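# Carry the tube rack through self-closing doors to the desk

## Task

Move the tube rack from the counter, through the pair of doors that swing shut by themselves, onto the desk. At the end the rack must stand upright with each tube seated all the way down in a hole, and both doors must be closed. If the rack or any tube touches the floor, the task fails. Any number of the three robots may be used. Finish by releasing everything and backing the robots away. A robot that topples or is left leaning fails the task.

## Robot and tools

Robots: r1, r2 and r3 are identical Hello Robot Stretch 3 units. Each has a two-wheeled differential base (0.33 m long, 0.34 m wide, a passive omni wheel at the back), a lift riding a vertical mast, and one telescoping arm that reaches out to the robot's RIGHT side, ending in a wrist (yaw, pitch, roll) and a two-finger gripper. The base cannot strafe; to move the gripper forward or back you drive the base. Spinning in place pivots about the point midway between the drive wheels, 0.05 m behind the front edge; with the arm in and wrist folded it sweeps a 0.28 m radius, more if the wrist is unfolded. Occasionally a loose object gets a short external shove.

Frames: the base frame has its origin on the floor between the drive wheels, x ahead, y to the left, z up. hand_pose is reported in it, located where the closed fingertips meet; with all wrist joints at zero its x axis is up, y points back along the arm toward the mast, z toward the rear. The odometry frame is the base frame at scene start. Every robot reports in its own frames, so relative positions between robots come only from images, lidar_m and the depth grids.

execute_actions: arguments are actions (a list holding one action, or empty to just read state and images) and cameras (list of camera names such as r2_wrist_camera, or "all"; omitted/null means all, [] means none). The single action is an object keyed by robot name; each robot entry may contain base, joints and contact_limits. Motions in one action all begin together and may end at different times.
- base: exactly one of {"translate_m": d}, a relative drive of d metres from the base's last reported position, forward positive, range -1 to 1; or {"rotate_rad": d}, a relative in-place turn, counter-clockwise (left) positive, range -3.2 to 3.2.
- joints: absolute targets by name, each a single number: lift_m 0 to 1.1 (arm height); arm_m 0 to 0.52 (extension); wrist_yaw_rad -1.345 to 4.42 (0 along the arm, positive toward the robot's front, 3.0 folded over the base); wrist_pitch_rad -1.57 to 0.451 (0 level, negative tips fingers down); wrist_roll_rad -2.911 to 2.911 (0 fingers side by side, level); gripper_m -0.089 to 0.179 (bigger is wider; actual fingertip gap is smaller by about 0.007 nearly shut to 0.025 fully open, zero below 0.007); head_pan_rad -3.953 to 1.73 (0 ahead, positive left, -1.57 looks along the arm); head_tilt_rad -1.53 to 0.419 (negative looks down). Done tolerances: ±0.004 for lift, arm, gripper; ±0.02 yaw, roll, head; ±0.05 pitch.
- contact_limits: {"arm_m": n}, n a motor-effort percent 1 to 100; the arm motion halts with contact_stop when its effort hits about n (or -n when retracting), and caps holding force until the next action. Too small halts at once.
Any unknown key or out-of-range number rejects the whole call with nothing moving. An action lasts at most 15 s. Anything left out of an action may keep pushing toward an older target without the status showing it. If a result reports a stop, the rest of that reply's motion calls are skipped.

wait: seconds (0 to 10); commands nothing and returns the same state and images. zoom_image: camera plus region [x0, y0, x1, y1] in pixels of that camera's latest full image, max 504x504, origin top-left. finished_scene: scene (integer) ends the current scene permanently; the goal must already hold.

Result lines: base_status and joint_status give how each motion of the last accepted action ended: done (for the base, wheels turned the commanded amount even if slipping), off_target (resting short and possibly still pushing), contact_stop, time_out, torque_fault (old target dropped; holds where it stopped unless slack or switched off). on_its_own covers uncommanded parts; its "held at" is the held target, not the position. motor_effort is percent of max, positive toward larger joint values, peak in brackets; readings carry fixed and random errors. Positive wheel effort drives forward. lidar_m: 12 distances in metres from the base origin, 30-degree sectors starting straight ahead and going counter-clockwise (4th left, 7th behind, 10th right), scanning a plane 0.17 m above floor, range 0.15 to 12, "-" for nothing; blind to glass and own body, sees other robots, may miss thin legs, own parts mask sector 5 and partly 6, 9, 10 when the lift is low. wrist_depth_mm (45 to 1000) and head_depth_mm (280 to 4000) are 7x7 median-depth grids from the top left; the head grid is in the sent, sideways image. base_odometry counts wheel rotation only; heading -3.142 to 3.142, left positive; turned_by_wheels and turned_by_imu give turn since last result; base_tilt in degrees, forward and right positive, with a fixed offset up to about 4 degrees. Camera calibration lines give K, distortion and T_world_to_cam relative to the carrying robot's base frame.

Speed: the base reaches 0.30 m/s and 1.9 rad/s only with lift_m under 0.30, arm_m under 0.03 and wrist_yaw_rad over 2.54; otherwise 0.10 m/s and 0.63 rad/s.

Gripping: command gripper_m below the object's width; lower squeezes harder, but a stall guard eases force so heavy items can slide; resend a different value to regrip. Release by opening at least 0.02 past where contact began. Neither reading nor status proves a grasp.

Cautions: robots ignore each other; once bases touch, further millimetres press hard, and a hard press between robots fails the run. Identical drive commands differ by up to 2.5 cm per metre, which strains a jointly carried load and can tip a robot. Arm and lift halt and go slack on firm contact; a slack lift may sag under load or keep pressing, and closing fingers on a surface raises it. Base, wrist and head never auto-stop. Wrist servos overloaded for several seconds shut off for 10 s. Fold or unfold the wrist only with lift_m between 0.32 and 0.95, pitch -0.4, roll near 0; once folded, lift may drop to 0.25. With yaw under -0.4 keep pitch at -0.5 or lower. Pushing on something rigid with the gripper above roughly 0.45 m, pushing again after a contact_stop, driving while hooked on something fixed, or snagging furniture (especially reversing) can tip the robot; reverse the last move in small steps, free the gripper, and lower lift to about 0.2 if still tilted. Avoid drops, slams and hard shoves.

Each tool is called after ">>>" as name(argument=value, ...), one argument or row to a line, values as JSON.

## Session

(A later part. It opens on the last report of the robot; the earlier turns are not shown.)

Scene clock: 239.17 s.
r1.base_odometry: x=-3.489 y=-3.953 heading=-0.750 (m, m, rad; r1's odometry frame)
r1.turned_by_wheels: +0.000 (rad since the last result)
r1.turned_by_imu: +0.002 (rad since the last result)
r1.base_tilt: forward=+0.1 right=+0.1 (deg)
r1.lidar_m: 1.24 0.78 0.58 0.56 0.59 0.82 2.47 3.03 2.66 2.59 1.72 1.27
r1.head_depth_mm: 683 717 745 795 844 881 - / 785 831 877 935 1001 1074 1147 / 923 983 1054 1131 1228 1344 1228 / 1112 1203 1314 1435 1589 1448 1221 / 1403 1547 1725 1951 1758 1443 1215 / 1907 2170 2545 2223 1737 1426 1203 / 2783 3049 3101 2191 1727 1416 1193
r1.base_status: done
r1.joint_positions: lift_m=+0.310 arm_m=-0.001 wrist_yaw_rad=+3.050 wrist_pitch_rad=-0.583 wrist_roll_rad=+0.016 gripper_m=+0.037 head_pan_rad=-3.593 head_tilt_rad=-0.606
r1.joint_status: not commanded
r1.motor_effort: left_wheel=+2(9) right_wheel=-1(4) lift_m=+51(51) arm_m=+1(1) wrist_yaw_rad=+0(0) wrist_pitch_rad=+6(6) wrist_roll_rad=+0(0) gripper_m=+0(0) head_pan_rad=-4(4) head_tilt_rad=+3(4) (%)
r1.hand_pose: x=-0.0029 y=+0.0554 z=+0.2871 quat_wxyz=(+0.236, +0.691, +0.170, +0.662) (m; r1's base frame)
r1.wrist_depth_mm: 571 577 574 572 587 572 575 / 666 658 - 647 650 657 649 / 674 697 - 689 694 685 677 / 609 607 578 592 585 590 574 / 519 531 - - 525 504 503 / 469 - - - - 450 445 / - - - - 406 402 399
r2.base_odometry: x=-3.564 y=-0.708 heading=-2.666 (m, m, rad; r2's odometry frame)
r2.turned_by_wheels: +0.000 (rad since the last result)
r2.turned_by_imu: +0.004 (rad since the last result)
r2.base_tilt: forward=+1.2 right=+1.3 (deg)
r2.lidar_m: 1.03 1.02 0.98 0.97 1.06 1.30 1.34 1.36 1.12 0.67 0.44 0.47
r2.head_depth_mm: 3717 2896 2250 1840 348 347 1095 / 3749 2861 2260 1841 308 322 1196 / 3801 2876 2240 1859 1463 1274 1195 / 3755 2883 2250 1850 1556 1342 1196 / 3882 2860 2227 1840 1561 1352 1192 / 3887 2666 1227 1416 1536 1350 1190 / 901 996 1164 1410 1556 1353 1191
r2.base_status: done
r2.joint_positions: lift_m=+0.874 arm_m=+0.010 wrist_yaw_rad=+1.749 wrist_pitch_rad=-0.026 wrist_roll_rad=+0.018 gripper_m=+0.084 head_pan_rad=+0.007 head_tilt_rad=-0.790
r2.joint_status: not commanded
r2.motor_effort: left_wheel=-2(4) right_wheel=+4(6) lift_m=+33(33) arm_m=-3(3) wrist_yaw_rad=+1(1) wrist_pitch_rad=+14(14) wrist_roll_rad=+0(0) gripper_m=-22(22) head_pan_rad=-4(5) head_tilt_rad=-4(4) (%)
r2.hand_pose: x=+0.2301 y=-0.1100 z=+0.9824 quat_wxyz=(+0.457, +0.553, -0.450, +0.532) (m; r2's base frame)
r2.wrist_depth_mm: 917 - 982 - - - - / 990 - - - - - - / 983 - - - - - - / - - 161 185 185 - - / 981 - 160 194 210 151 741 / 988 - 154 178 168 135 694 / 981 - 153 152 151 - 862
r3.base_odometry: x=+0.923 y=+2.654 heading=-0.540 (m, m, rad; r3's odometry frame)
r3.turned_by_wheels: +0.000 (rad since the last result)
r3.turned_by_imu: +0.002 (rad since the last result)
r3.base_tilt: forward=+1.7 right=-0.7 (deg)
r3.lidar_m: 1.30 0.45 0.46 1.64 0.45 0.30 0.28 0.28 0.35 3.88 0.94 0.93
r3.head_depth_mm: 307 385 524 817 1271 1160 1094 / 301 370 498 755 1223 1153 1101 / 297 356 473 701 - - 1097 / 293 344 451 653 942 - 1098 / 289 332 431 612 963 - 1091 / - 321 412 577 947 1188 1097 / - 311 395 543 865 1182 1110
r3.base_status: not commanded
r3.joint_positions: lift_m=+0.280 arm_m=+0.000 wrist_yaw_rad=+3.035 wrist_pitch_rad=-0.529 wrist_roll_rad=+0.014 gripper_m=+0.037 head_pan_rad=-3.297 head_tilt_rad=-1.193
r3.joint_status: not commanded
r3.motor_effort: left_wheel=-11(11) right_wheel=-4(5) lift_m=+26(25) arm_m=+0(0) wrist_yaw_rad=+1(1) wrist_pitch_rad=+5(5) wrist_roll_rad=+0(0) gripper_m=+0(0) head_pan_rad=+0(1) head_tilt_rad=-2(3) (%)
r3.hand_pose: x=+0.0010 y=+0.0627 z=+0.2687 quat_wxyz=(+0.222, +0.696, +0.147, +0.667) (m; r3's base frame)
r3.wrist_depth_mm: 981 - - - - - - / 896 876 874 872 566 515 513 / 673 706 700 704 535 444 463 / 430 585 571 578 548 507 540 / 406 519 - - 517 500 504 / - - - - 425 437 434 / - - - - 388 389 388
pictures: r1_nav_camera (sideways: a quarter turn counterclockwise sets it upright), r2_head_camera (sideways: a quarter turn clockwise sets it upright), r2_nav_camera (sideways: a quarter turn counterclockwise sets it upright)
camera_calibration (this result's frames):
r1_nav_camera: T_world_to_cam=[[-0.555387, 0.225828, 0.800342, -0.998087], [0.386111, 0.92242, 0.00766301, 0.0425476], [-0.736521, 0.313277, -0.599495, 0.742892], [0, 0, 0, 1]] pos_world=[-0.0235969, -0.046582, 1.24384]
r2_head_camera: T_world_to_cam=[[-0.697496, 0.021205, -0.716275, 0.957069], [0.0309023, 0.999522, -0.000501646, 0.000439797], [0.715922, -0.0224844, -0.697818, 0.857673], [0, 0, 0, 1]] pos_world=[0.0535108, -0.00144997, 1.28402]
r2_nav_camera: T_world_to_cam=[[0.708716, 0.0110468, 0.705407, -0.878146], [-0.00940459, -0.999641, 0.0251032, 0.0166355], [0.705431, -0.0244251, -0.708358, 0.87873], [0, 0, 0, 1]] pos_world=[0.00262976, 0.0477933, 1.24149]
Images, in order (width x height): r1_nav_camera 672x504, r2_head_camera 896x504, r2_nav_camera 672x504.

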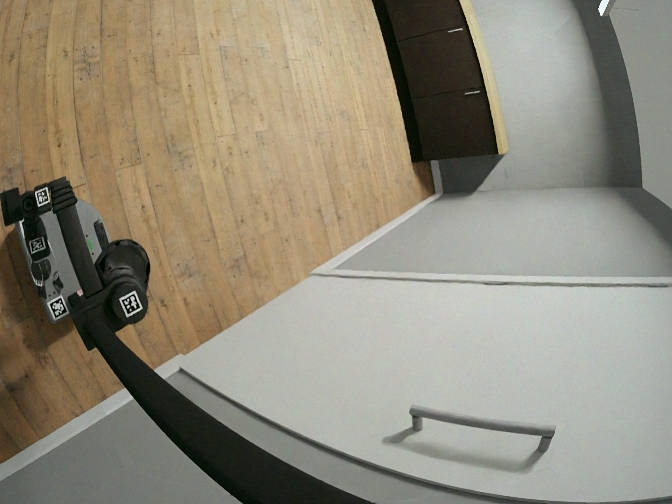

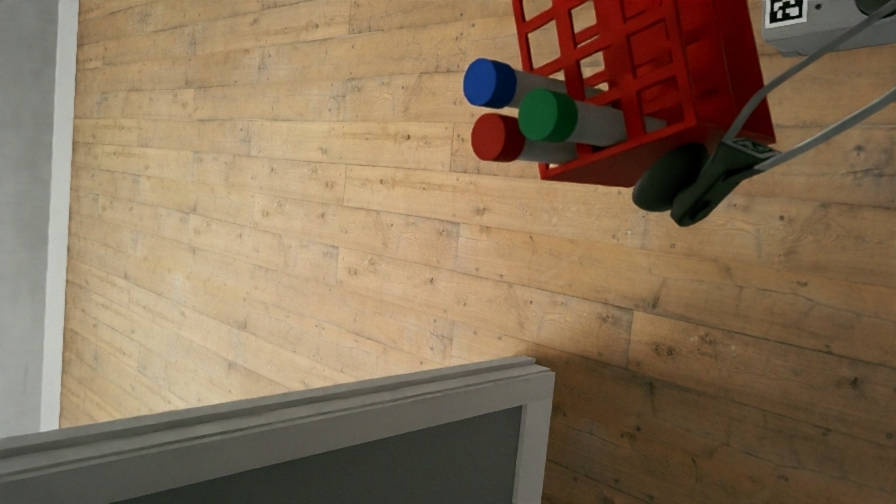

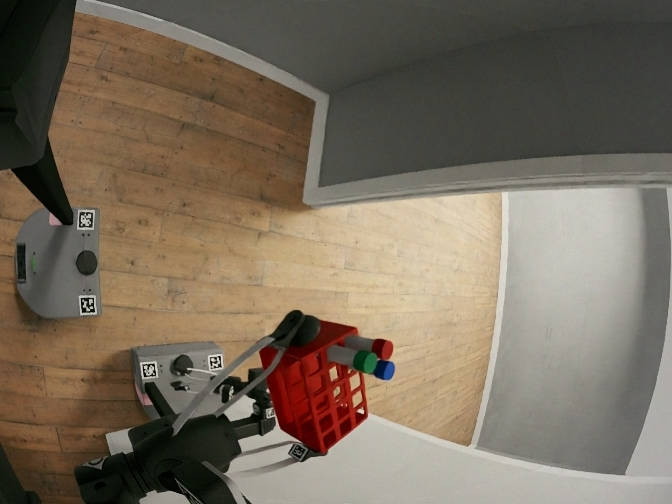

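>>> execute_actions(
  actions=[
    {"r2":{"base":{"translate_m":1.0}},"r3":{"joints":{"lift_m":0.31,"head_pan_rad":-2.4,"head_tilt_rad":-0.6}}},
  ],
  cameras=[],
)

>>> execute_actions(
  actions=[
    {"r2":{"base":{"translate_m":0.55}},"r3":{"base":{"rotate_rad":0.15}}},
  ],
  cameras=[],
)

>>> execute_actions(
  actions=[
    {"r2":{"base":{"rotate_rad":1.2}}},
  ],
  cameras=[],
)

>>> execute_actions(
  actions=[
    {"r2":{"base":{"translate_m":0.9},"joints":{"head_tilt_rad":-0.5}},"r3":{"base":{"translate_m":0.95}}},
  ],
  cameras=["r2_nav_camera","r2_head_camera","r3_nav_camera"],
)

Scene clock: 259.43 s.
r1.base_odometry: x=-3.489 y=-3.953 heading=-0.750 (m, m, rad; r1's odometry frame)
r1.turned_by_wheels: +0.000 (rad since the last result)
r1.turned_by_imu: +0.004 (rad since the last result)
r1.base_tilt: forward=+0.2 right=+0.1 (deg)
r1.lidar_m: 1.24 0.78 0.58 0.56 0.59 0.82 2.47 3.03 2.66 2.58 1.71 1.28
r1.head_depth_mm: 685 719 744 794 842 877 - / 788 833 880 935 1004 1075 1155 / 923 979 1049 1139 1229 1340 1231 / 1113 1206 1305 1441 1591 1448 1217 / 1398 1559 1729 1959 1749 1433 1214 / 1904 2185 2585 2267 1745 1422 1205 / 2778 3064 3063 2215 1727 1413 1200
r1.base_status: not commanded
r1.joint_positions: lift_m=+0.310 arm_m=-0.001 wrist_yaw_rad=+3.050 wrist_pitch_rad=-0.583 wrist_roll_rad=+0.016 gripper_m=+0.037 head_pan_rad=-3.593 head_tilt_rad=-0.606
r1.joint_status: not commanded
r1.motor_effort: left_wheel=+1(1) right_wheel=-1(1) lift_m=+51(51) arm_m=+0(1) wrist_yaw_rad=+0(1) wrist_pitch_rad=+6(6) wrist_roll_rad=+0(0) gripper_m=+0(1) head_pan_rad=-4(5) head_tilt_rad=+3(4) (%)
r1.hand_pose: x=-0.0029 y=+0.0554 z=+0.2871 quat_wxyz=(+0.236, +0.691, +0.170, +0.662) (m; r1's base frame)
r1.wrist_depth_mm: 588 573 583 582 584 580 576 / 643 643 - 647 651 646 647 / 696 702 - 682 673 681 685 / 609 605 591 581 590 585 583 / 527 535 - - 516 503 516 / 463 - - - - 451 450 / - - - - 401 401 398
r2.base_odometry: x=-4.453 y=-1.166 heading=-2.667 (m, m, rad; r2's odometry frame)
r2.turned_by_wheels: +0.000 (rad since the last result)
r2.turned_by_imu: +0.004 (rad since the last result)
r2.base_tilt: forward=+1.1 right=+1.4 (deg)
r2.lidar_m: 3.19 2.80 0.24 0.24 0.91 1.40 2.26 0.74 0.62 0.61 2.47 3.24
r2.head_depth_mm: 2902 2912 2236 1845 349 346 1194 / 2994 2871 2278 1843 307 322 1189 / 2964 2908 2246 1840 1472 1278 1194 / 3033 2886 2248 1855 1547 1356 1192 / 3113 2880 2254 1834 1548 1356 1186 / 3123 2894 2257 1830 1550 1344 1187 / 3149 2917 2267 1849 1550 1348 1190
r2.base_status: done
r2.joint_positions: lift_m=+0.874 arm_m=+0.010 wrist_yaw_rad=+1.749 wrist_pitch_rad=-0.026 wrist_roll_rad=+0.018 gripper_m=+0.084 head_pan_rad=+0.007 head_tilt_rad=-0.790
r2.joint_status: not commanded
r2.motor_effort: left_wheel=-3(3) right_wheel=+4(7) lift_m=+33(33) arm_m=-4(3) wrist_yaw_rad=+1(1) wrist_pitch_rad=+14(14) wrist_roll_rad=+0(0) gripper_m=-22(23) head_pan_rad=-4(4) head_tilt_rad=-4(4) (%)
r2.hand_pose: x=+0.2301 y=-0.1100 z=+0.9824 quat_wxyz=(+0.457, +0.553, -0.450, +0.532) (m; r2's base frame)
r2.wrist_depth_mm: - - - - - - - / - - - - - - - / - - - - - - - / - - 160 185 186 - - / - - 160 195 211 151 - / - - 154 179 167 135 - / - - 153 152 151 - -
r3.base_odometry: x=+0.923 y=+2.654 heading=-0.540 (m, m, rad; r3's odometry frame)
r3.turned_by_wheels: +0.000 (rad since the last result)
r3.turned_by_imu: +0.002 (rad since the last result)
r3.base_tilt: forward=+1.7 right=-0.7 (deg)
r3.lidar_m: 1.30 1.40 1.75 1.64 0.45 0.30 0.28 0.28 0.35 3.88 0.75 0.93
r3.head_depth_mm: - - - 289 312 350 399 / - - 285 306 342 387 446 / - - 299 333 376 433 508 / - 294 324 365 419 489 587 / 290 317 356 405 471 564 702 / 309 346 393 455 541 664 869 / 337 382 440 520 632 1356 1231
r3.base_status: not commanded
r3.joint_positions: lift_m=+0.310 arm_m=+0.000 wrist_yaw_rad=+3.035 wrist_pitch_rad=-0.529 wrist_roll_rad=+0.014 gripper_m=+0.037 head_pan_rad=-2.407 head_tilt_rad=-0.607
r3.joint_status: all done
r3.motor_effort: left_wheel=-11(11) right_wheel=-5(4) lift_m=+28(29) arm_m=+0(0) wrist_yaw_rad=+1(1) wrist_pitch_rad=+5(5) wrist_roll_rad=+0(0) gripper_m=+0(0) head_pan_rad=+5(60) head_tilt_rad=+3(29) (%)
r3.hand_pose: x=+0.0010 y=+0.0627 z=+0.2986 quat_wxyz=(+0.222, +0.696, +0.147, +0.667) (m; r3's base frame)
r3.wrist_depth_mm: 987 - - - - - - / 898 938 937 942 926 927 914 / 729 753 748 753 749 752 748 / 427 631 632 628 622 626 614 / 411 537 - 563 551 534 539 / 385 - - - 461 472 472 / - - - - 417 420 418
pictures: none
No camera images: the call's "cameras" was empty. Leave "cameras" out to get every camera's image.

Scene clock: 266.23 s.
r1.base_odometry: x=-3.489 y=-3.953 heading=-0.750 (m, m, rad; r1's odometry frame)
r1.turned_by_wheels: +0.000 (rad since the last result)
r1.turned_by_imu: +0.002 (rad since the last result)
r1.base_tilt: forward=+0.2 right=+0.1 (deg)
r1.lidar_m: 1.24 0.78 0.58 0.56 0.59 0.82 2.48 3.05 2.66 2.58 1.71 1.28
r1.head_depth_mm: 684 718 746 795 842 880 - / 787 831 883 935 998 1074 1148 / 917 985 1052 1139 1229 1338 1223 / 1117 1207 1308 1437 1594 1453 1223 / 1404 1557 1740 1949 1757 1447 1213 / 1898 2193 2578 2245 1733 1426 1208 / 2729 3028 3115 2208 1727 1413 1195
r1.base_status: not commanded
r1.joint_positions: lift_m=+0.310 arm_m=-0.001 wrist_yaw_rad=+3.050 wrist_pitch_rad=-0.583 wrist_roll_rad=+0.016 gripper_m=+0.037 head_pan_rad=-3.593 head_tilt_rad=-0.606
r1.joint_status: not commanded
r1.motor_effort: left_wheel=+1(1) right_wheel=+0(1) lift_m=+51(51) arm_m=+1(0) wrist_yaw_rad=+0(2) wrist_pitch_rad=+6(6) wrist_roll_rad=+0(0) gripper_m=+0(0) head_pan_rad=-5(4) head_tilt_rad=+4(4) (%)
r1.hand_pose: x=-0.0029 y=+0.0554 z=+0.2871 quat_wxyz=(+0.236, +0.691, +0.170, +0.662) (m; r1's base frame)
r1.wrist_depth_mm: 584 565 582 570 572 564 576 / 646 643 - 645 650 638 641 / 678 703 - 689 668 682 684 / 608 608 599 588 595 586 571 / 526 526 - - 521 512 514 / 472 - - - - 450 442 / - - - - 405 405 399
r2.base_odometry: x=-4.942 y=-1.417 heading=-2.667 (m, m, rad; r2's odometry frame)
r2.turned_by_wheels: +0.000 (rad since the last result)
r2.turned_by_imu: +0.002 (rad since the last result)
r2.base_tilt: forward=+1.0 right=+1.3 (deg)
r2.lidar_m: 2.67 2.41 2.40 1.20 0.58 0.49 1.27 0.91 0.87 2.35 2.56 2.70
r2.head_depth_mm: 2379 2642 2273 1829 349 346 1194 / 2440 2681 2247 1846 307 322 1189 / 2445 2709 2255 1844 1457 1281 1195 / 2477 2720 2246 1851 1558 1355 1189 / 2529 2745 2252 1841 1555 1348 1189 / 2548 2779 2250 1854 1545 1341 1197 / 2596 2801 2271 1835 1562 1342 1195
r2.base_status: done
r2.joint_positions: lift_m=+0.874 arm_m=+0.010 wrist_yaw_rad=+1.749 wrist_pitch_rad=-0.026 wrist_roll_rad=+0.018 gripper_m=+0.084 head_pan_rad=+0.007 head_tilt_rad=-0.790
r2.joint_status: not commanded
r2.motor_effort: left_wheel=-3(2) right_wheel=+4(6) lift_m=+33(33) arm_m=-4(4) wrist_yaw_rad=+1(1) wrist_pitch_rad=+14(14) wrist_roll_rad=+0(0) gripper_m=-22(23) head_pan_rad=-5(4) head_tilt_rad=-5(4) (%)
r2.hand_pose: x=+0.2301 y=-0.1100 z=+0.9824 quat_wxyz=(+0.457, +0.553, -0.450, +0.532) (m; r2's base frame)
r2.wrist_depth_mm: - - - - - - - / - - - - - - - / - - 197 - - - - / - - 161 185 186 - - / - - 160 195 210 150 - / - - 153 180 167 134 - / - - 152 152 152 - -
r3.base_odometry: x=+0.923 y=+2.654 heading=-0.390 (m, m, rad; r3's odometry frame)
r3.turned_by_wheels: +0.150 (rad since the last result)
r3.turned_by_imu: +0.149 (rad since the last result)
r3.base_tilt: forward=+1.7 right=-0.8 (deg)
r3.lidar_m: 1.31 1.50 1.73 1.64 0.38 0.29 0.28 0.29 0.40 1.27 0.93 1.17
r3.head_depth_mm: - - 287 304 334 370 416 / - 287 306 336 373 419 478 / 287 308 338 375 422 483 562 / 309 340 378 426 486 568 681 / 342 380 428 490 573 689 870 / 383 433 495 579 702 1361 1218 / 435 506 2871 2293 1791 1468 1242
r3.base_status: done
r3.joint_positions: lift_m=+0.310 arm_m=+0.000 wrist_yaw_rad=+3.035 wrist_pitch_rad=-0.529 wrist_roll_rad=+0.014 gripper_m=+0.037 head_pan_rad=-2.407 head_tilt_rad=-0.606
r3.joint_status: not commanded
r3.motor_effort: left_wheel=-12(22) right_wheel=-1(6) lift_m=+28(28) arm_m=+0(0) wrist_yaw_rad=+1(1) wrist_pitch_rad=+5(5) wrist_roll_rad=+0(0) gripper_m=+0(0) head_pan_rad=+4(6) head_tilt_rad=+3(3) (%)
r3.hand_pose: x=+0.0010 y=+0.0627 z=+0.2986 quat_wxyz=(+0.222, +0.696, +0.147, +0.667) (m; r3's base frame)
r3.wrist_depth_mm: 390 - - - - - - / 375 967 949 934 934 922 927 / 369 722 761 742 754 751 744 / 361 555 629 617 626 626 622 / 359 523 - 568 553 535 535 / 346 - - - 458 465 469 / - - - - 418 417 419
pictures: none
No camera images: the call's "cameras" was empty. Leave "cameras" out to get every camera's image.

Scene clock: 269.13 s.
r1.base_odometry: x=-3.489 y=-3.953 heading=-0.750 (m, m, rad; r1's odometry frame)
r1.turned_by_wheels: +0.000 (rad since the last result)
r1.turned_by_imu: +0.001 (rad since the last result)
r1.base_tilt: forward=+0.1 right=+0.1 (deg)
r1.lidar_m: 1.24 0.78 0.58 0.56 0.59 0.82 2.48 3.05 2.66 2.58 1.71 1.28
r1.head_depth_mm: 684 717 745 797 843 880 - / 786 831 881 936 1000 1068 1152 / 922 983 1058 1136 1230 1334 1229 / 1112 1202 1313 1438 1582 1450 1221 / 1394 1558 1729 1954 1772 1436 1212 / 1907 2177 2565 2232 1736 1437 1200 / 2740 3051 3058 2199 1729 1414 1195
r1.base_status: not commanded
r1.joint_positions: lift_m=+0.310 arm_m=-0.001 wrist_yaw_rad=+3.050 wrist_pitch_rad=-0.583 wrist_roll_rad=+0.016 gripper_m=+0.037 head_pan_rad=-3.593 head_tilt_rad=-0.606
r1.joint_status: not commanded
r1.motor_effort: left_wheel=+1(1) right_wheel=-1(1) lift_m=+51(51) arm_m=+0(1) wrist_yaw_rad=+0(0) wrist_pitch_rad=+6(6) wrist_roll_rad=-1(1) gripper_m=-1(1) head_pan_rad=-4(4) head_tilt_rad=+4(4) (%)
r1.hand_pose: x=-0.0029 y=+0.0554 z=+0.2871 quat_wxyz=(+0.236, +0.691, +0.170, +0.662) (m; r1's base frame)
r1.wrist_depth_mm: 592 577 574 573 574 584 579 / 644 657 - 654 641 648 653 / 694 688 - 697 683 690 666 / 623 607 588 588 594 587 583 / 522 526 - - 523 513 504 / 471 - - - - 450 445 / - - - - 404 397 398
r2.base_odometry: x=-4.942 y=-1.417 heading=-1.467 (m, m, rad; r2's odometry frame)
r2.turned_by_wheels: +1.200 (rad since the last result)
r2.turned_by_imu: +1.215 (rad since the last result)
r2.base_tilt: forward=+1.1 right=+1.4 (deg)
r2.lidar_m: 1.94 0.88 0.51 0.49 1.25 0.87 1.00 2.35 2.78 2.68 2.67 2.39
r2.head_depth_mm: 2413 2673 2241 1836 348 346 1190 / 2364 2626 2261 1831 308 322 1184 / 2316 2564 2246 1839 1460 1273 1192 / 2271 2564 2256 1827 1548 1351 1193 / 2135 2463 2195 1851 1564 1341 1183 / 2171 2440 2264 1848 1560 1354 1197 / 2133 2346 2235 1830 1559 1352 1192
r2.base_status: done
r2.joint_positions: lift_m=+0.874 arm_m=+0.010 wrist_yaw_rad=+1.749 wrist_pitch_rad=-0.026 wrist_roll_rad=+0.018 gripper_m=+0.084 head_pan_rad=+0.007 head_tilt_rad=-0.790
r2.joint_status: not commanded
r2.motor_effort: left_wheel=-3(7) right_wheel=+4(6) lift_m=+33(33) arm_m=-4(3) wrist_yaw_rad=+1(1) wrist_pitch_rad=+14(14) wrist_roll_rad=+0(0) gripper_m=-22(23) head_pan_rad=-5(5) head_tilt_rad=-4(5) (%)
r2.hand_pose: x=+0.2301 y=-0.1100 z=+0.9824 quat_wxyz=(+0.457, +0.553, -0.450, +0.532) (m; r2's base frame)
r2.wrist_depth_mm: 735 - - - - - - / 748 - - - - - - / 727 - - - - - - / 728 - 162 186 186 - - / 733 - 160 194 211 150 - / 733 - 153 181 167 135 - / 666 - 152 152 152 - -
r3.base_odometry: x=+0.923 y=+2.654 heading=-0.390 (m, m, rad; r3's odometry frame)
r3.turned_by_wheels: +0.000 (rad since the last result)
r3.turned_by_imu: +0.000 (rad since the last result)
r3.base_tilt: forward=+1.7 right=-0.8 (deg)
r3.lidar_m: 1.31 1.50 1.73 1.64 0.38 0.29 0.28 0.29 0.41 1.12 0.93 1.16
r3.head_depth_mm: - - 287 304 334 371 416 / - 287 306 336 373 420 479 / 287 308 338 376 422 482 562 / 309 339 379 425 486 567 682 / 342 380 428 491 574 693 874 / 383 432 495 579 699 1365 1215 / 435 505 2852 2292 1783 1460 1241
r3.base_status: not commanded
r3.joint_positions: lift_m=+0.310 arm_m=+0.000 wrist_yaw_rad=+3.035 wrist_pitch_rad=-0.529 wrist_roll_rad=+0.014 gripper_m=+0.037 head_pan_rad=-2.407 head_tilt_rad=-0.606
r3.joint_status: not commanded
r3.motor_effort: left_wheel=-12(12) right_wheel=-1(1) lift_m=+29(29) arm_m=+0(0) wrist_yaw_rad=+1(1) wrist_pitch_rad=+5(5) wrist_roll_rad=+0(0) gripper_m=+0(0) head_pan_rad=+4(4) head_tilt_rad=+2(2) (%)
r3.hand_pose: x=+0.0010 y=+0.0627 z=+0.2986 quat_wxyz=(+0.222, +0.696, +0.147, +0.667) (m; r3's base frame)
r3.wrist_depth_mm: 390 - - - - - - / 376 948 935 927 934 934 948 / 372 730 757 750 747 747 742 / 363 551 628 629 620 626 629 / 358 519 - 560 543 533 538 / 344 - - - 459 470 469 / - - - - 422 417 414
pictures: none
No camera images: the call's "cameras" was empty. Leave "cameras" out to get every camera's image.

Scene clock: 279.80 s.
r1.base_odometry: x=-3.489 y=-3.953 heading=-0.750 (m, m, rad; r1's odometry frame)
r1.turned_by_wheels: +0.000 (rad since the last result)
r1.turned_by_imu: +0.003 (rad since the last result)
r1.base_tilt: forward=+0.2 right=+0.1 (deg)
r1.lidar_m: 1.24 0.78 0.58 0.56 0.59 0.82 2.47 3.05 2.66 2.58 1.72 1.28
r1.head_depth_mm: 684 719 744 797 841 882 - / 782 830 883 936 999 1066 1143 / 921 985 1056 1133 1227 1342 1229 / 1113 1203 1313 1440 1592 1444 1222 / 1393 1553 1728 1961 1755 1432 1212 / 1906 2174 2554 2236 1749 1429 1205 / 2784 3069 3087 2233 1731 1414 1192
r1.base_status: not commanded
r1.joint_positions: lift_m=+0.310 arm_m=-0.001 wrist_yaw_rad=+3.050 wrist_pitch_rad=-0.583 wrist_roll_rad=+0.016 gripper_m=+0.037 head_pan_rad=-3.593 head_tilt_rad=-0.606
r1.joint_status: not commanded
r1.motor_effort: left_wheel=+1(1) right_wheel=-1(1) lift_m=+51(51) arm_m=+1(1) wrist_yaw_rad=+0(1) wrist_pitch_rad=+6(6) wrist_roll_rad=-1(1) gripper_m=+0(0) head_pan_rad=-4(4) head_tilt_rad=+4(4) (%)
r1.hand_pose: x=-0.0029 y=+0.0554 z=+0.2871 quat_wxyz=(+0.236, +0.691, +0.170, +0.662) (m; r1's base frame)
r1.wrist_depth_mm: 580 584 576 580 584 587 571 / 644 648 - 641 625 646 642 / 691 710 - 675 693 683 681 / 613 597 595 591 591 587 574 / 525 540 - - 527 499 504 / 473 - - - - 447 441 / - - - - 405 402 397
r2.base_odometry: x=-4.849 y=-2.312 heading=-1.467 (m, m, rad; r2's odometry frame)
r2.turned_by_wheels: +0.000 (rad since the last result)
r2.turned_by_imu: +0.004 (rad since the last result)
r2.base_tilt: forward=+1.1 right=+1.4 (deg)
r2.lidar_m: 1.05 1.24 0.75 0.66 0.66 0.79 1.67 3.22 2.80 2.47 2.48 1.59
r2.head_depth_mm: 1415 1533 1076 1905 1999 1666 314 / 1388 1491 1067 1848 1992 1652 294 / 1359 1478 1084 1789 1944 1643 1321 / 1338 1447 1079 1738 1907 1647 1384 / 1311 1426 1077 846 1867 1665 1365 / 1285 1386 1082 848 1763 1559 1373 / 1265 1357 1083 803 1799 1648 1380
r2.base_status: done
r2.joint_positions: lift_m=+0.874 arm_m=+0.010 wrist_yaw_rad=+1.749 wrist_pitch_rad=-0.026 wrist_roll_rad=+0.018 gripper_m=+0.084 head_pan_rad=+0.007 head_tilt_rad=-0.507
r2.joint_status: all done
r2.motor_effort: left_wheel=-3(4) right_wheel=+3(7) lift_m=+33(33) arm_m=-3(3) wrist_yaw_rad=+0(1) wrist_pitch_rad=+14(14) wrist_roll_rad=+0(0) gripper_m=-22(22) head_pan_rad=-5(4) head_tilt_rad=+3(25) (%)
r2.hand_pose: x=+0.2301 y=-0.1100 z=+0.9824 quat_wxyz=(+0.457, +0.553, -0.450, +0.532) (m; r2's base frame)
r2.wrist_depth_mm: 979 - - - - - - / 966 - - - - - - / 976 - 984 - - - - / 975 - 160 186 185 708 - / 943 - 160 195 209 151 - / 949 - 154 179 167 135 - / 873 - 152 152 151 - -
r3.base_odometry: x=+1.801 y=+2.293 heading=-0.391 (m, m, rad; r3's odometry frame)
r3.turned_by_wheels: +0.000 (rad since the last result)
r3.turned_by_imu: +0.006 (rad since the last result)
r3.base_tilt: forward=+1.8 right=-0.8 (deg)
r3.lidar_m: 0.38 0.44 0.74 1.40 1.71 1.72 1.72 0.80 0.70 0.79 0.44 0.38
r3.head_depth_mm: 889 1020 1187 1432 1687 1477 1247 / 800 903 1035 1206 1443 1471 1250 / 725 806 910 1040 1228 1398 1239 / 663 731 817 920 1057 1236 1252 / 601 649 706 803 929 1078 1214 / 568 624 699 813 1083 1251 1245 / 3346 3647 818 901 997 1133 1210
r3.base_status: done
r3.joint_positions: lift_m=+0.310 arm_m=+0.000 wrist_yaw_rad=+3.035 wrist_pitch_rad=-0.529 wrist_roll_rad=+0.014 gripper_m=+0.037 head_pan_rad=-2.407 head_tilt_rad=-0.606
r3.joint_status: not commanded
r3.motor_effort: left_wheel=-4(7) right_wheel=+6(16) lift_m=+28(28) arm_m=+0(0) wrist_yaw_rad=+1(0) wrist_pitch_rad=+5(5) wrist_roll_rad=+0(0) gripper_m=+0(0) head_pan_rad=+4(3) head_tilt_rad=+2(4) (%)
r3.hand_pose: x=+0.0010 y=+0.0627 z=+0.2986 quat_wxyz=(+0.222, +0.696, +0.147, +0.667) (m; r3's base frame)
r3.wrist_depth_mm: - - - - - 943 568 / 932 931 925 947 926 863 554 / 758 746 756 755 750 717 544 / 627 629 623 619 628 624 518 / 541 538 - 562 552 536 507 / 479 - - - 459 472 455 / - - - - 416 419 420
pictures: r2_head_camera (sideways: a quarter turn clockwise sets it upright), r2_nav_camera (sideways: a quarter turn counterclockwise sets it upright), r3_nav_camera (sideways: a quarter turn counterclockwise sets it upright)
camera_calibration (this result's frames):
r2_head_camera: T_world_to_cam=[[-0.469665, 0.0228573, -0.882549, 1.17245], [0.0296215, 0.99951, 0.0101228, -0.0133861], [0.882347, -0.021388, -0.470112, 0.560427], [0, 0, 0, 1]] pos_world=[0.0565623, -0.00143296, 1.29834]
r2_nav_camera: T_world_to_cam=[[0.483468, 0.00941151, 0.875311, -1.09826], [-0.0158512, -0.999684, 0.019504, 0.0239561], [0.875218, -0.0233044, -0.483167, 0.584741], [0, 0, 0, 1]] pos_world=[0.0195785, 0.0479119, 1.24338]
r3_nav_camera: T_world_to_cam=[[-0.484189, -0.379607, 0.788327, -0.97903], [-0.670668, 0.73966, -0.0557513, 0.129348], [-0.56193, -0.5557, -0.612725, 0.753853], [0, 0, 0, 1]] pos_world=[0.0363269, -0.0484037, 1.24091]
Images, in order (width x height): r2_head_camera 896x504, r2_nav_camera 672x504, r3_nav_camera 672x504.

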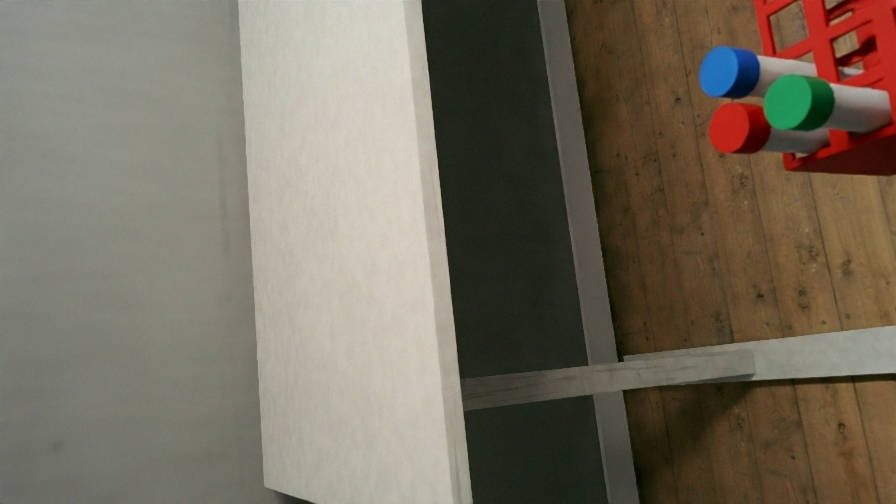

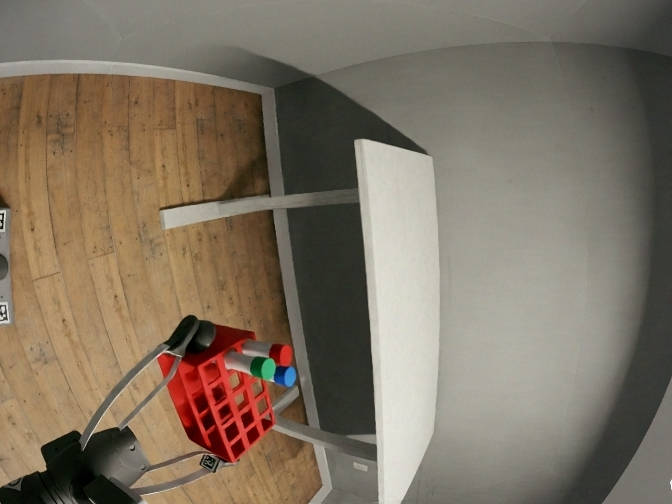

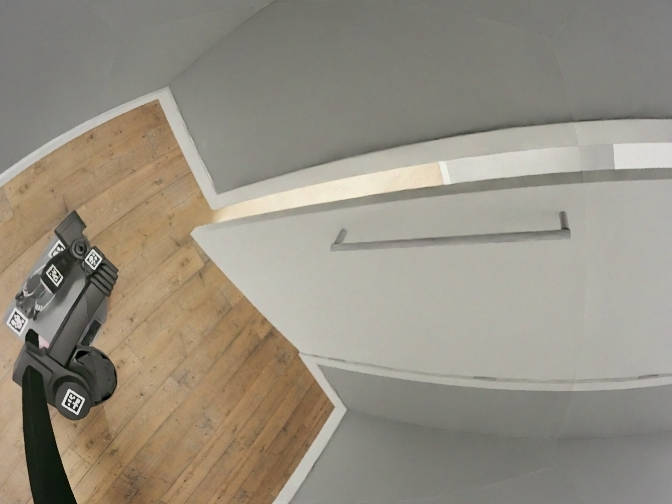

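>>> execute_actions(
  actions=[
    {"r2":{"base":{"translate_m":0.22},"joints":{"lift_m":0.96}}},
  ],
  cameras=[],
)

>>> execute_actions(
  actions=[
    {"r2":{"base":{"rotate_rad":1.6},"joints":{"wrist_yaw_rad":0,"head_pan_rad":-1.57,"head_tilt_rad":-0.6}}},
  ],
  cameras=[],
)

>>> execute_actions(
  actions=[
    {"r2":{"joints":{"arm_m":0.36}}},
  ],
  cameras=["r2_wrist_camera","r2_head_camera","r3_nav_camera"],
)

Scene clock: 290.30 s.
r1.base_odometry: x=-3.489 y=-3.953 heading=-0.750 (m, m, rad; r1's odometry frame)
r1.turned_by_wheels: +0.000 (rad since the last result)
r1.turned_by_imu: +0.002 (rad since the last result)
r1.base_tilt: forward=+0.2 right=+0.1 (deg)
r1.lidar_m: 1.24 0.78 0.58 0.56 0.59 0.82 2.49 3.02 2.67 2.57 1.72 1.28
r1.head_depth_mm: 685 718 743 797 841 882 - / 784 832 881 933 1002 1068 1151 / 919 981 1050 1136 1225 1337 1226 / 1108 1200 1305 1440 1593 1451 1220 / 1403 1542 1729 1963 1770 1437 1210 / 1897 2176 2567 2234 1744 1418 1207 / 2765 3062 3108 2208 1728 1416 1195
r1.base_status: not commanded
r1.joint_positions: lift_m=+0.310 arm_m=-0.001 wrist_yaw_rad=+3.050 wrist_pitch_rad=-0.583 wrist_roll_rad=+0.016 gripper_m=+0.037 head_pan_rad=-3.593 head_tilt_rad=-0.606
r1.joint_status: not commanded
r1.motor_effort: left_wheel=+1(1) right_wheel=-1(1) lift_m=+51(51) arm_m=+1(0) wrist_yaw_rad=-1(1) wrist_pitch_rad=+6(6) wrist_roll_rad=+0(0) gripper_m=-1(1) head_pan_rad=-4(4) head_tilt_rad=+3(4) (%)
r1.hand_pose: x=-0.0029 y=+0.0554 z=+0.2871 quat_wxyz=(+0.236, +0.691, +0.170, +0.662) (m; r1's base frame)
r1.wrist_depth_mm: 588 579 579 571 578 581 575 / 644 636 - 662 650 654 663 / 701 699 - 699 701 663 681 / 610 607 600 589 589 584 576 / 526 532 - - 523 510 502 / 470 - - - - 449 454 / - - - - 412 406 402
r2.base_odometry: x=-4.826 y=-2.531 heading=-1.467 (m, m, rad; r2's odometry frame)
r2.turned_by_wheels: +0.000 (rad since the last result)
r2.turned_by_imu: +0.001 (rad since the last result)
r2.base_tilt: forward=+1.1 right=+1.3 (deg)
r2.lidar_m: 0.84 0.84 0.80 0.71 0.71 0.84 1.71 3.44 2.75 2.42 2.43 1.43
r2.head_depth_mm: 1205 1317 1078 725 612 - 297 / 1184 1287 1078 725 613 - - / 1161 1250 1075 724 1702 1647 - / 1140 1228 1086 727 612 1653 1376 / 1115 1206 1079 728 614 1654 1383 / 1092 1180 1082 728 590 1200 1291 / 1079 1150 1087 726 588 1610 1380
r2.base_status: done
r2.joint_positions: lift_m=+0.959 arm_m=+0.010 wrist_yaw_rad=+1.749 wrist_pitch_rad=-0.027 wrist_roll_rad=+0.018 gripper_m=+0.084 head_pan_rad=+0.007 head_tilt_rad=-0.507
r2.joint_status: all done
r2.motor_effort: left_wheel=-2(3) right_wheel=+3(6) lift_m=+33(34) arm_m=-3(4) wrist_yaw_rad=+0(1) wrist_pitch_rad=+14(15) wrist_roll_rad=+0(0) gripper_m=-22(22) head_pan_rad=-4(4) head_tilt_rad=+4(3) (%)
r2.hand_pose: x=+0.2301 y=-0.1100 z=+1.0671 quat_wxyz=(+0.457, +0.553, -0.450, +0.531) (m; r2's base frame)
r2.wrist_depth_mm: - - - - - - - / - - - - - - - / - - - - - - - / - - 161 185 187 926 906 / - - 160 194 212 150 550 / - - 153 181 167 135 - / 979 - 152 153 152 - -
r3.base_odometry: x=+1.801 y=+2.293 heading=-0.391 (m, m, rad; r3's odometry frame)
r3.turned_by_wheels: +0.000 (rad since the last result)
r3.turned_by_imu: +0.001 (rad since the last result)
r3.base_tilt: forward=+1.7 right=-0.8 (deg)
r3.lidar_m: 0.38 0.44 0.74 1.41 1.71 1.72 1.71 0.97 0.83 0.78 0.44 0.38
r3.head_depth_mm: 962 1086 1244 1452 1690 1475 1248 / 906 1013 1150 1323 1543 1458 1238 / 853 944 1058 1213 1400 1467 1242 / 805 886 986 1111 1275 1423 1244 / 760 832 921 1029 1164 1344 1245 / 712 775 851 948 1073 1233 1241 / 685 746 804 898 996 1133 1212
r3.base_status: not commanded
r3.joint_positions: lift_m=+0.310 arm_m=+0.000 wrist_yaw_rad=+3.035 wrist_pitch_rad=-0.529 wrist_roll_rad=+0.014 gripper_m=+0.037 head_pan_rad=-2.407 head_tilt_rad=-0.606
r3.joint_status: not commanded
r3.motor_effort: left_wheel=-4(3) right_wheel=+5(5) lift_m=+28(28) arm_m=+0(0) wrist_yaw_rad=+1(1) wrist_pitch_rad=+5(5) wrist_roll_rad=+0(0) gripper_m=+0(0) head_pan_rad=+4(5) head_tilt_rad=+3(3) (%)
r3.hand_pose: x=+0.0010 y=+0.0627 z=+0.2986 quat_wxyz=(+0.222, +0.696, +0.147, +0.667) (m; r3's base frame)
r3.wrist_depth_mm: - - - - - 906 565 / 941 938 940 928 932 848 547 / 758 748 753 752 744 718 538 / 637 627 626 626 630 632 516 / 542 545 - 558 553 535 503 / 484 - - - 458 469 460 / - - - - 419 419 416
pictures: none
No camera images: the call's "cameras" was empty. Leave "cameras" out to get every camera's image.

Scene clock: 293.77 s.
r1.base_odometry: x=-3.489 y=-3.953 heading=-0.750 (m, m, rad; r1's odometry frame)
r1.turned_by_wheels: +0.000 (rad since the last result)
r1.turned_by_imu: +0.001 (rad since the last result)
r1.base_tilt: forward=+0.2 right=+0.1 (deg)
r1.lidar_m: 1.24 0.78 0.58 0.56 0.59 0.82 2.47 3.04 2.65 2.58 1.71 1.27
r1.head_depth_mm: 685 718 745 797 844 882 - / 783 832 879 936 999 1075 1151 / 920 985 1054 1136 1230 1336 1224 / 1114 1204 1307 1445 1597 1440 1218 / 1399 1552 1738 1963 1756 1434 1217 / 1904 2184 2534 2240 1750 1421 1201 / 2766 3050 3091 2213 1716 1421 1192
r1.base_status: not commanded
r1.joint_positions: lift_m=+0.310 arm_m=-0.001 wrist_yaw_rad=+3.050 wrist_pitch_rad=-0.583 wrist_roll_rad=+0.016 gripper_m=+0.037 head_pan_rad=-3.593 head_tilt_rad=-0.606
r1.joint_status: not commanded
r1.motor_effort: left_wheel=+1(1) right_wheel=-1(1) lift_m=+51(51) arm_m=+1(0) wrist_yaw_rad=+0(0) wrist_pitch_rad=+6(6) wrist_roll_rad=-1(0) gripper_m=+0(0) head_pan_rad=-4(4) head_tilt_rad=+3(4) (%)
r1.hand_pose: x=-0.0029 y=+0.0554 z=+0.2871 quat_wxyz=(+0.236, +0.691, +0.170, +0.662) (m; r1's base frame)
r1.wrist_depth_mm: 580 567 589 569 572 576 577 / 641 639 - 658 650 641 654 / 700 703 - 687 706 668 656 / 608 613 601 589 578 578 573 / 533 536 - - 533 506 509 / 463 - - - - 459 447 / - - - - 406 402 395
r2.base_odometry: x=-4.826 y=-2.531 heading=+0.133 (m, m, rad; r2's odometry frame)
r2.turned_by_wheels: +1.600 (rad since the last result)
r2.turned_by_imu: +1.620 (rad since the last result)
r2.base_tilt: forward=+1.1 right=+1.3 (deg)
r2.lidar_m: 0.71 0.72 0.87 1.85 3.45 2.68 2.43 1.45 1.43 0.84 0.84 0.79
r2.head_depth_mm: 1199 1261 848 673 1789 - - / 1173 1238 847 403 1798 - - / 1159 1242 850 411 - - - / 1143 1215 428 421 1734 1490 1303 / 1117 1197 809 437 1713 1494 1295 / 1110 1181 853 624 1115 1501 1304 / 1089 1160 858 624 1641 1547 1296
r2.base_status: done
r2.joint_positions: lift_m=+0.959 arm_m=+0.010 wrist_yaw_rad=+0.002 wrist_pitch_rad=-0.027 wrist_roll_rad=+0.018 gripper_m=+0.084 head_pan_rad=-1.563 head_tilt_rad=-0.593
r2.joint_status: all done
r2.motor_effort: left_wheel=-3(6) right_wheel=+4(6) lift_m=+33(33) arm_m=-4(4) wrist_yaw_rad=-3(3) wrist_pitch_rad=+15(15) wrist_roll_rad=+0(0) gripper_m=-23(22) head_pan_rad=-4(61) head_tilt_rad=-3(13) (%)
r2.hand_pose: x=-0.0209 y=-0.4108 z=+1.0671 quat_wxyz=(+0.701, +0.011, -0.713, -0.009) (m; r2's base frame)
r2.wrist_depth_mm: 919 937 971 - - - - / 952 981 - - - - - / 974 - 196 - - - - / - - 162 185 185 936 896 / - 623 161 195 212 150 489 / 667 - 153 179 167 135 339 / 271 276 152 153 152 - -
r3.base_odometry: x=+1.801 y=+2.293 heading=-0.391 (m, m, rad; r3's odometry frame)
r3.turned_by_wheels: +0.000 (rad since the last result)
r3.turned_by_imu: +0.001 (rad since the last result)
r3.base_tilt: forward=+1.8 right=-0.8 (deg)
r3.lidar_m: 0.38 0.44 0.74 1.41 1.71 1.72 1.71 0.97 0.83 0.78 0.44 0.38
r3.head_depth_mm: 971 1087 1247 1457 1690 1473 1245 / 908 1013 1140 1317 1556 1464 1243 / 853 940 1065 1214 1404 1476 1244 / 803 888 985 1109 1275 1427 1240 / 760 831 923 1032 1163 1353 1241 / 712 774 851 951 1077 1228 1245 / 685 743 803 894 994 1132 1212
r3.base_status: not commanded
r3.joint_positions: lift_m=+0.310 arm_m=+0.000 wrist_yaw_rad=+3.035 wrist_pitch_rad=-0.529 wrist_roll_rad=+0.014 gripper_m=+0.037 head_pan_rad=-2.407 head_tilt_rad=-0.606
r3.joint_status: not commanded
r3.motor_effort: left_wheel=-3(4) right_wheel=+5(5) lift_m=+29(28) arm_m=+0(0) wrist_yaw_rad=+0(0) wrist_pitch_rad=+5(5) wrist_roll_rad=+0(0) gripper_m=+0(0) head_pan_rad=+4(4) head_tilt_rad=+3(3) (%)
r3.hand_pose: x=+0.0010 y=+0.0627 z=+0.2986 quat_wxyz=(+0.222, +0.696, +0.147, +0.667) (m; r3's base frame)
r3.wrist_depth_mm: - - - - - 930 570 / 940 934 955 949 934 859 552 / 753 746 747 743 734 727 539 / 628 626 632 633 622 625 512 / 545 536 - 564 554 534 504 / 488 - - - 459 471 460 / - - - - 420 418 418
pictures: none
No camera images: the call's "cameras" was empty. Leave "cameras" out to get every camera's image.

Scene clock: 297.53 s.
r1.base_odometry: x=-3.489 y=-3.953 heading=-0.750 (m, m, rad; r1's odometry frame)
r1.turned_by_wheels: +0.000 (rad since the last result)
r1.turned_by_imu: +0.001 (rad since the last result)
r1.base_tilt: forward=+0.2 right=+0.1 (deg)
r1.lidar_m: 1.24 0.78 0.58 0.56 0.59 0.82 2.48 3.04 2.66 2.59 1.71 1.28
r1.head_depth_mm: 683 718 744 795 842 882 - / 784 833 880 935 1004 1068 1157 / 921 984 1052 1134 1225 1344 1230 / 1113 1210 1311 1438 1592 1450 1220 / 1408 1553 1733 1952 1757 1436 1214 / 1893 2187 2569 2233 1739 1428 1202 / 2788 3061 3080 2226 1728 1413 1198
r1.base_status: not commanded
r1.joint_positions: lift_m=+0.310 arm_m=-0.001 wrist_yaw_rad=+3.050 wrist_pitch_rad=-0.583 wrist_roll_rad=+0.016 gripper_m=+0.037 head_pan_rad=-3.593 head_tilt_rad=-0.606
r1.joint_status: not commanded
r1.motor_effort: left_wheel=+1(1) right_wheel=-1(0) lift_m=+51(51) arm_m=+1(0) wrist_yaw_rad=-1(1) wrist_pitch_rad=+6(6) wrist_roll_rad=+0(1) gripper_m=+0(1) head_pan_rad=-4(4) head_tilt_rad=+4(4) (%)
r1.hand_pose: x=-0.0029 y=+0.0554 z=+0.2871 quat_wxyz=(+0.236, +0.691, +0.170, +0.662) (m; r1's base frame)
r1.wrist_depth_mm: 572 590 578 582 577 587 590 / 653 637 - 644 655 643 643 / 709 709 - 682 675 669 691 / 604 601 594 591 590 588 577 / 530 535 - - 527 512 506 / 471 - - - - 452 445 / - - - - 411 399 401
r2.base_odometry: x=-4.826 y=-2.531 heading=+0.133 (m, m, rad; r2's odometry frame)
r2.turned_by_wheels: +0.000 (rad since the last result)
r2.turned_by_imu: +0.000 (rad since the last result)
r2.base_tilt: forward=+1.1 right=+1.3 (deg)
r2.lidar_m: 0.71 0.72 0.87 1.85 3.46 2.68 2.42 1.45 1.43 0.84 0.84 0.79
r2.head_depth_mm: 1202 1283 - 632 1790 1522 1307 / 1177 1261 - 645 1790 1517 1301 / 1156 1239 - 621 1744 1524 1301 / 1143 1191 770 623 1737 1531 1300 / 1118 1205 853 622 1712 1491 1296 / 1108 1177 850 622 1113 1496 1308 / 1089 1157 849 623 1669 1528 1295
r2.base_status: not commanded
r2.joint_positions: lift_m=+0.959 arm_m=+0.360 wrist_yaw_rad=+0.001 wrist_pitch_rad=-0.027 wrist_roll_rad=+0.018 gripper_m=+0.084 head_pan_rad=-1.563 head_tilt_rad=-0.593
r2.joint_status: all done
r2.motor_effort: left_wheel=-3(3) right_wheel=+4(4) lift_m=+33(33) arm_m=+3(2) wrist_yaw_rad=-1(2) wrist_pitch_rad=+15(15) wrist_roll_rad=+0(0) gripper_m=-22(22) head_pan_rad=-4(5) head_tilt_rad=-4(3) (%)
r2.hand_pose: x=-0.0212 y=-0.7602 z=+1.0671 quat_wxyz=(+0.701, +0.010, -0.713, -0.010) (m; r2's base frame)
r2.wrist_depth_mm: 624 635 650 678 704 735 769 / 633 669 682 688 727 778 817 / 652 677 197 720 757 802 820 / 676 698 163 185 186 792 844 / 710 552 160 194 211 151 484 / 345 - 153 179 168 135 338 / 267 260 152 152 152 243 256
r3.base_odometry: x=+1.801 y=+2.293 heading=-0.391 (m, m, rad; r3's odometry frame)
r3.turned_by_wheels: +0.000 (rad since the last result)
r3.turned_by_imu: +0.001 (rad since the last result)
r3.base_tilt: forward=+1.7 right=-0.7 (deg)
r3.lidar_m: 0.38 0.44 0.75 1.41 1.70 1.73 1.71 0.97 0.83 0.78 0.44 0.38
r3.head_depth_mm: 970 1092 1244 1446 1682 1482 1243 / 906 1011 1146 1319 1546 1473 1239 / 855 945 1059 1209 1407 1465 1239 / 803 883 985 1107 1273 1421 1250 / 760 835 921 1030 1168 1353 1240 / 708 777 854 948 1081 1230 1247 / 686 744 806 895 1000 1135 1215
r3.base_status: not commanded
r3.joint_positions: lift_m=+0.310 arm_m=+0.000 wrist_yaw_rad=+3.035 wrist_pitch_rad=-0.529 wrist_roll_rad=+0.014 gripper_m=+0.037 head_pan_rad=-2.407 head_tilt_rad=-0.606
r3.joint_status: not commanded
r3.motor_effort: left_wheel=-4(3) right_wheel=+5(4) lift_m=+29(28) arm_m=+1(0) wrist_yaw_rad=+0(1) wrist_pitch_rad=+5(5) wrist_roll_rad=+0(0) gripper_m=+0(0) head_pan_rad=+5(4) head_tilt_rad=+2(3) (%)
r3.hand_pose: x=+0.0010 y=+0.0627 z=+0.2986 quat_wxyz=(+0.222, +0.696, +0.147, +0.667) (m; r3's base frame)
r3.wrist_depth_mm: - - - - - 931 559 / 953 934 944 938 952 857 554 / 754 760 753 752 747 715 544 / 633 632 626 619 627 627 516 / 534 541 - 556 555 540 503 / 487 - - - 462 470 460 / - - - - 420 418 419
pictures: r2_head_camera (sideways: a quarter turn clockwise sets it upright), r2_wrist_camera, r3_nav_camera (sideways: a quarter turn counterclockwise sets it upright)
camera_calibration (this result's frames):
r2_head_camera: T_world_to_cam=[[0.0219757, 0.543328, -0.839233, 1.11296], [0.999535, -0.0296756, 0.00696105, -0.0151853], [-0.0211226, -0.838996, -0.543728, 0.661721], [0, 0, 0, 1]] pos_world=[0.00469745, -0.0499711, 1.29393]
r2_wrist_camera: T_world_to_cam=[[-0.999462, -0.029779, -0.0137153, -0.0247429], [0.00694238, 0.216617, -0.976232, 1.2328], [0.0320422, -0.975802, -0.216294, -0.349249], [0, 0, 0, 1]] pos_world=[-0.0220975, -0.60858, 1.12762]
r3_nav_camera: T_world_to_cam=[[-0.484189, -0.379606, 0.788327, -0.97903], [-0.670668, 0.73966, -0.0557513, 0.129348], [-0.56193, -0.5557, -0.612725, 0.753853], [0, 0, 0, 1]] pos_world=[0.0363269, -0.0484037, 1.24091]
Images, in order (width x height): r2_head_camera 896x504, r2_wrist_camera 644x364, r3_nav_camera 672x504.

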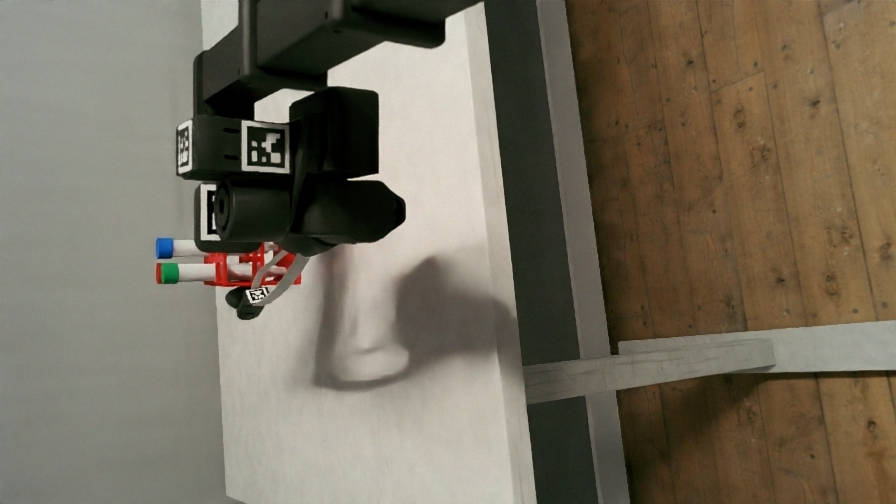

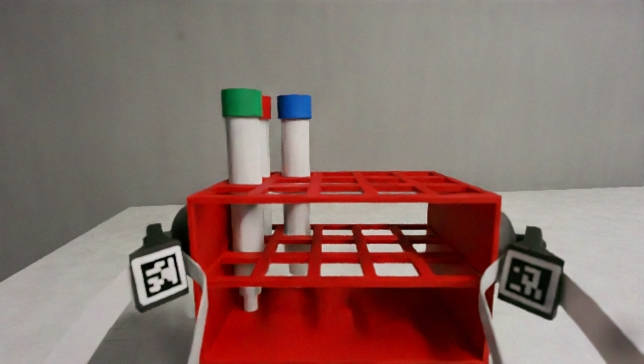

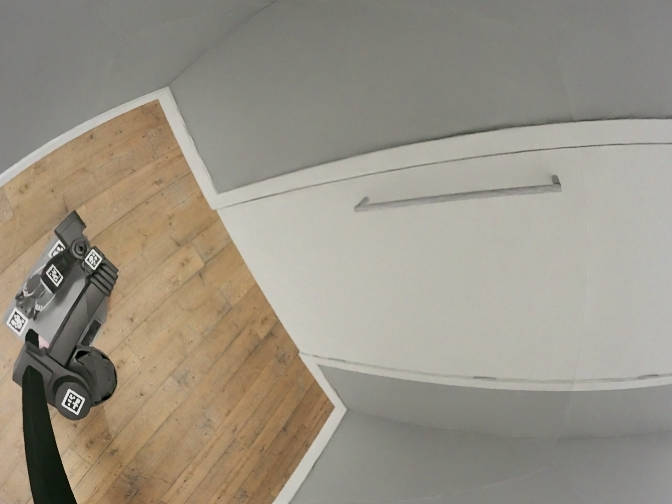

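>>> execute_actions(
  actions=[
    {"r2":{"joints":{"lift_m":0.888}}},
  ],
  cameras=["r2_wrist_camera"],
)

Scene clock: 302.23 s.
r1.base_odometry: x=-3.489 y=-3.953 heading=-0.750 (m, m, rad; r1's odometry frame)
r1.turned_by_wheels: +0.000 (rad since the last result)
r1.turned_by_imu: +0.001 (rad since the last result)
r1.base_tilt: forward=+0.2 right=+0.2 (deg)
r1.lidar_m: 1.24 0.78 0.58 0.56 0.59 0.82 2.48 3.05 2.66 2.58 1.71 1.27
r1.head_depth_mm: 684 720 746 798 843 882 - / 785 831 880 936 999 1073 1150 / 921 985 1055 1133 1228 1337 1224 / 1113 1204 1310 1440 1599 1442 1221 / 1407 1546 1742 1947 1760 1441 1216 / 1894 2175 2560 2240 1747 1428 1202 / 2785 3098 3096 2222 1732 1426 1198
r1.base_status: not commanded
r1.joint_positions: lift_m=+0.310 arm_m=-0.001 wrist_yaw_rad=+3.050 wrist_pitch_rad=-0.583 wrist_roll_rad=+0.016 gripper_m=+0.037 head_pan_rad=-3.593 head_tilt_rad=-0.606
r1.joint_status: not commanded
r1.motor_effort: left_wheel=+2(1) right_wheel=-1(1) lift_m=+51(51) arm_m=+1(0) wrist_yaw_rad=+0(1) wrist_pitch_rad=+6(6) wrist_roll_rad=+0(1) gripper_m=+0(1) head_pan_rad=-4(4) head_tilt_rad=+4(3) (%)
r1.hand_pose: x=-0.0029 y=+0.0554 z=+0.2871 quat_wxyz=(+0.236, +0.691, +0.170, +0.662) (m; r1's base frame)
r1.wrist_depth_mm: 573 578 576 563 579 581 578 / 656 648 - 633 662 645 638 / 708 698 - 669 695 670 688 / 604 602 592 586 592 590 584 / 519 534 - - 533 503 507 / 463 - - - - 453 441 / - - - - 407 403 398
r2.base_odometry: x=-4.826 y=-2.531 heading=+0.133 (m, m, rad; r2's odometry frame)
r2.turned_by_wheels: +0.000 (rad since the last result)
r2.turned_by_imu: +0.000 (rad since the last result)
r2.base_tilt: forward=+1.1 right=+1.3 (deg)
r2.lidar_m: 0.71 0.71 0.87 1.85 3.44 2.68 2.42 1.45 1.42 0.84 0.84 0.79
r2.head_depth_mm: 1193 1254 893 - 1745 1529 1305 / 1172 1239 946 620 1785 1527 1301 / 1149 1233 - 591 1752 1539 1302 / 1138 1210 741 597 1734 1523 1302 / 1118 1190 850 622 1709 1491 1292 / 1106 1170 855 622 1115 1498 1303 / 1085 1164 854 623 1658 1533 1306
r2.base_status: not commanded
r2.joint_positions: lift_m=+0.888 arm_m=+0.360 wrist_yaw_rad=+0.001 wrist_pitch_rad=-0.024 wrist_roll_rad=+0.018 gripper_m=+0.084 head_pan_rad=-1.563 head_tilt_rad=-0.593
r2.joint_status: all done
r2.motor_effort: left_wheel=-2(2) right_wheel=+3(4) lift_m=+15(27) arm_m=+3(3) wrist_yaw_rad=-1(2) wrist_pitch_rad=+13(15) wrist_roll_rad=+0(0) gripper_m=-22(22) head_pan_rad=-4(5) head_tilt_rad=-3(3) (%)
r2.hand_pose: x=-0.0212 y=-0.7603 z=+0.9970 quat_wxyz=(+0.701, +0.009, -0.713, -0.009) (m; r2's base frame)
r2.wrist_depth_mm: 616 632 656 680 706 742 766 / 634 645 679 705 734 768 805 / 653 676 189 719 780 799 837 / 672 581 159 190 189 544 538 / 306 337 157 193 186 150 296 / 208 - 154 176 167 136 203 / 166 158 152 151 151 150 155
r3.base_odometry: x=+1.801 y=+2.293 heading=-0.391 (m, m, rad; r3's odometry frame)
r3.turned_by_wheels: +0.000 (rad since the last result)
r3.turned_by_imu: +0.001 (rad since the last result)
r3.base_tilt: forward=+1.7 right=-0.7 (deg)
r3.lidar_m: 0.38 0.44 0.74 1.41 1.72 1.72 1.71 0.97 0.83 0.79 0.44 0.38
r3.head_depth_mm: 966 1094 1241 1452 1685 1474 1244 / 910 1013 1140 1309 1550 1468 1247 / 850 945 1062 1208 1404 1478 1247 / 804 884 984 1116 1279 1432 1248 / 761 834 922 1030 1170 1358 1239 / 713 774 851 946 1079 1219 1244 / 685 744 806 897 1000 1131 1211
r3.base_status: not commanded
r3.joint_positions: lift_m=+0.310 arm_m=+0.000 wrist_yaw_rad=+3.035 wrist_pitch_rad=-0.529 wrist_roll_rad=+0.014 gripper_m=+0.037 head_pan_rad=-2.407 head_tilt_rad=-0.606
r3.joint_status: not commanded
r3.motor_effort: left_wheel=-3(3) right_wheel=+5(5) lift_m=+28(28) arm_m=+0(0) wrist_yaw_rad=+0(0) wrist_pitch_rad=+5(5) wrist_roll_rad=+0(0) gripper_m=+0(0) head_pan_rad=+5(5) head_tilt_rad=+2(3) (%)
r3.hand_pose: x=+0.0010 y=+0.0627 z=+0.2986 quat_wxyz=(+0.222, +0.696, +0.147, +0.667) (m; r3's base frame)
r3.wrist_depth_mm: - - - - - 932 561 / 947 951 943 956 945 853 549 / 746 759 755 753 743 730 541 / 632 628 630 632 628 623 514 / 540 545 - 557 556 540 507 / 486 - - - 461 474 458 / - - - - 420 415 421
pictures: r2_wrist_camera
camera_calibration (this result's frames):
r2_wrist_camera: T_world_to_cam=[[-0.999462, -0.0298207, -0.0136223, -0.0258333], [0.00694756, 0.21342, -0.976936, 1.16259], [0.0320401, -0.976505, -0.213098, -0.368246], [0, 0, 0, 1]] pos_world=[-0.022098, -0.608484, 1.05695]
Images, in order (width x height): r2_wrist_camera 644x364.

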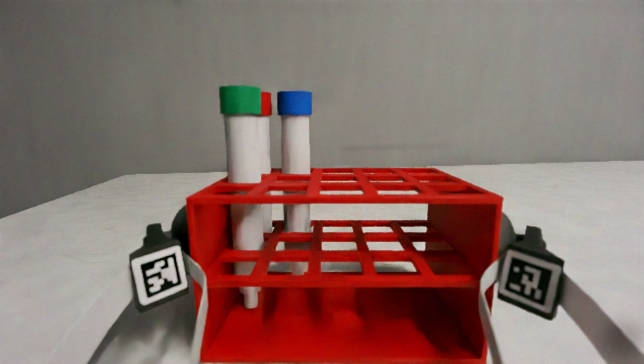

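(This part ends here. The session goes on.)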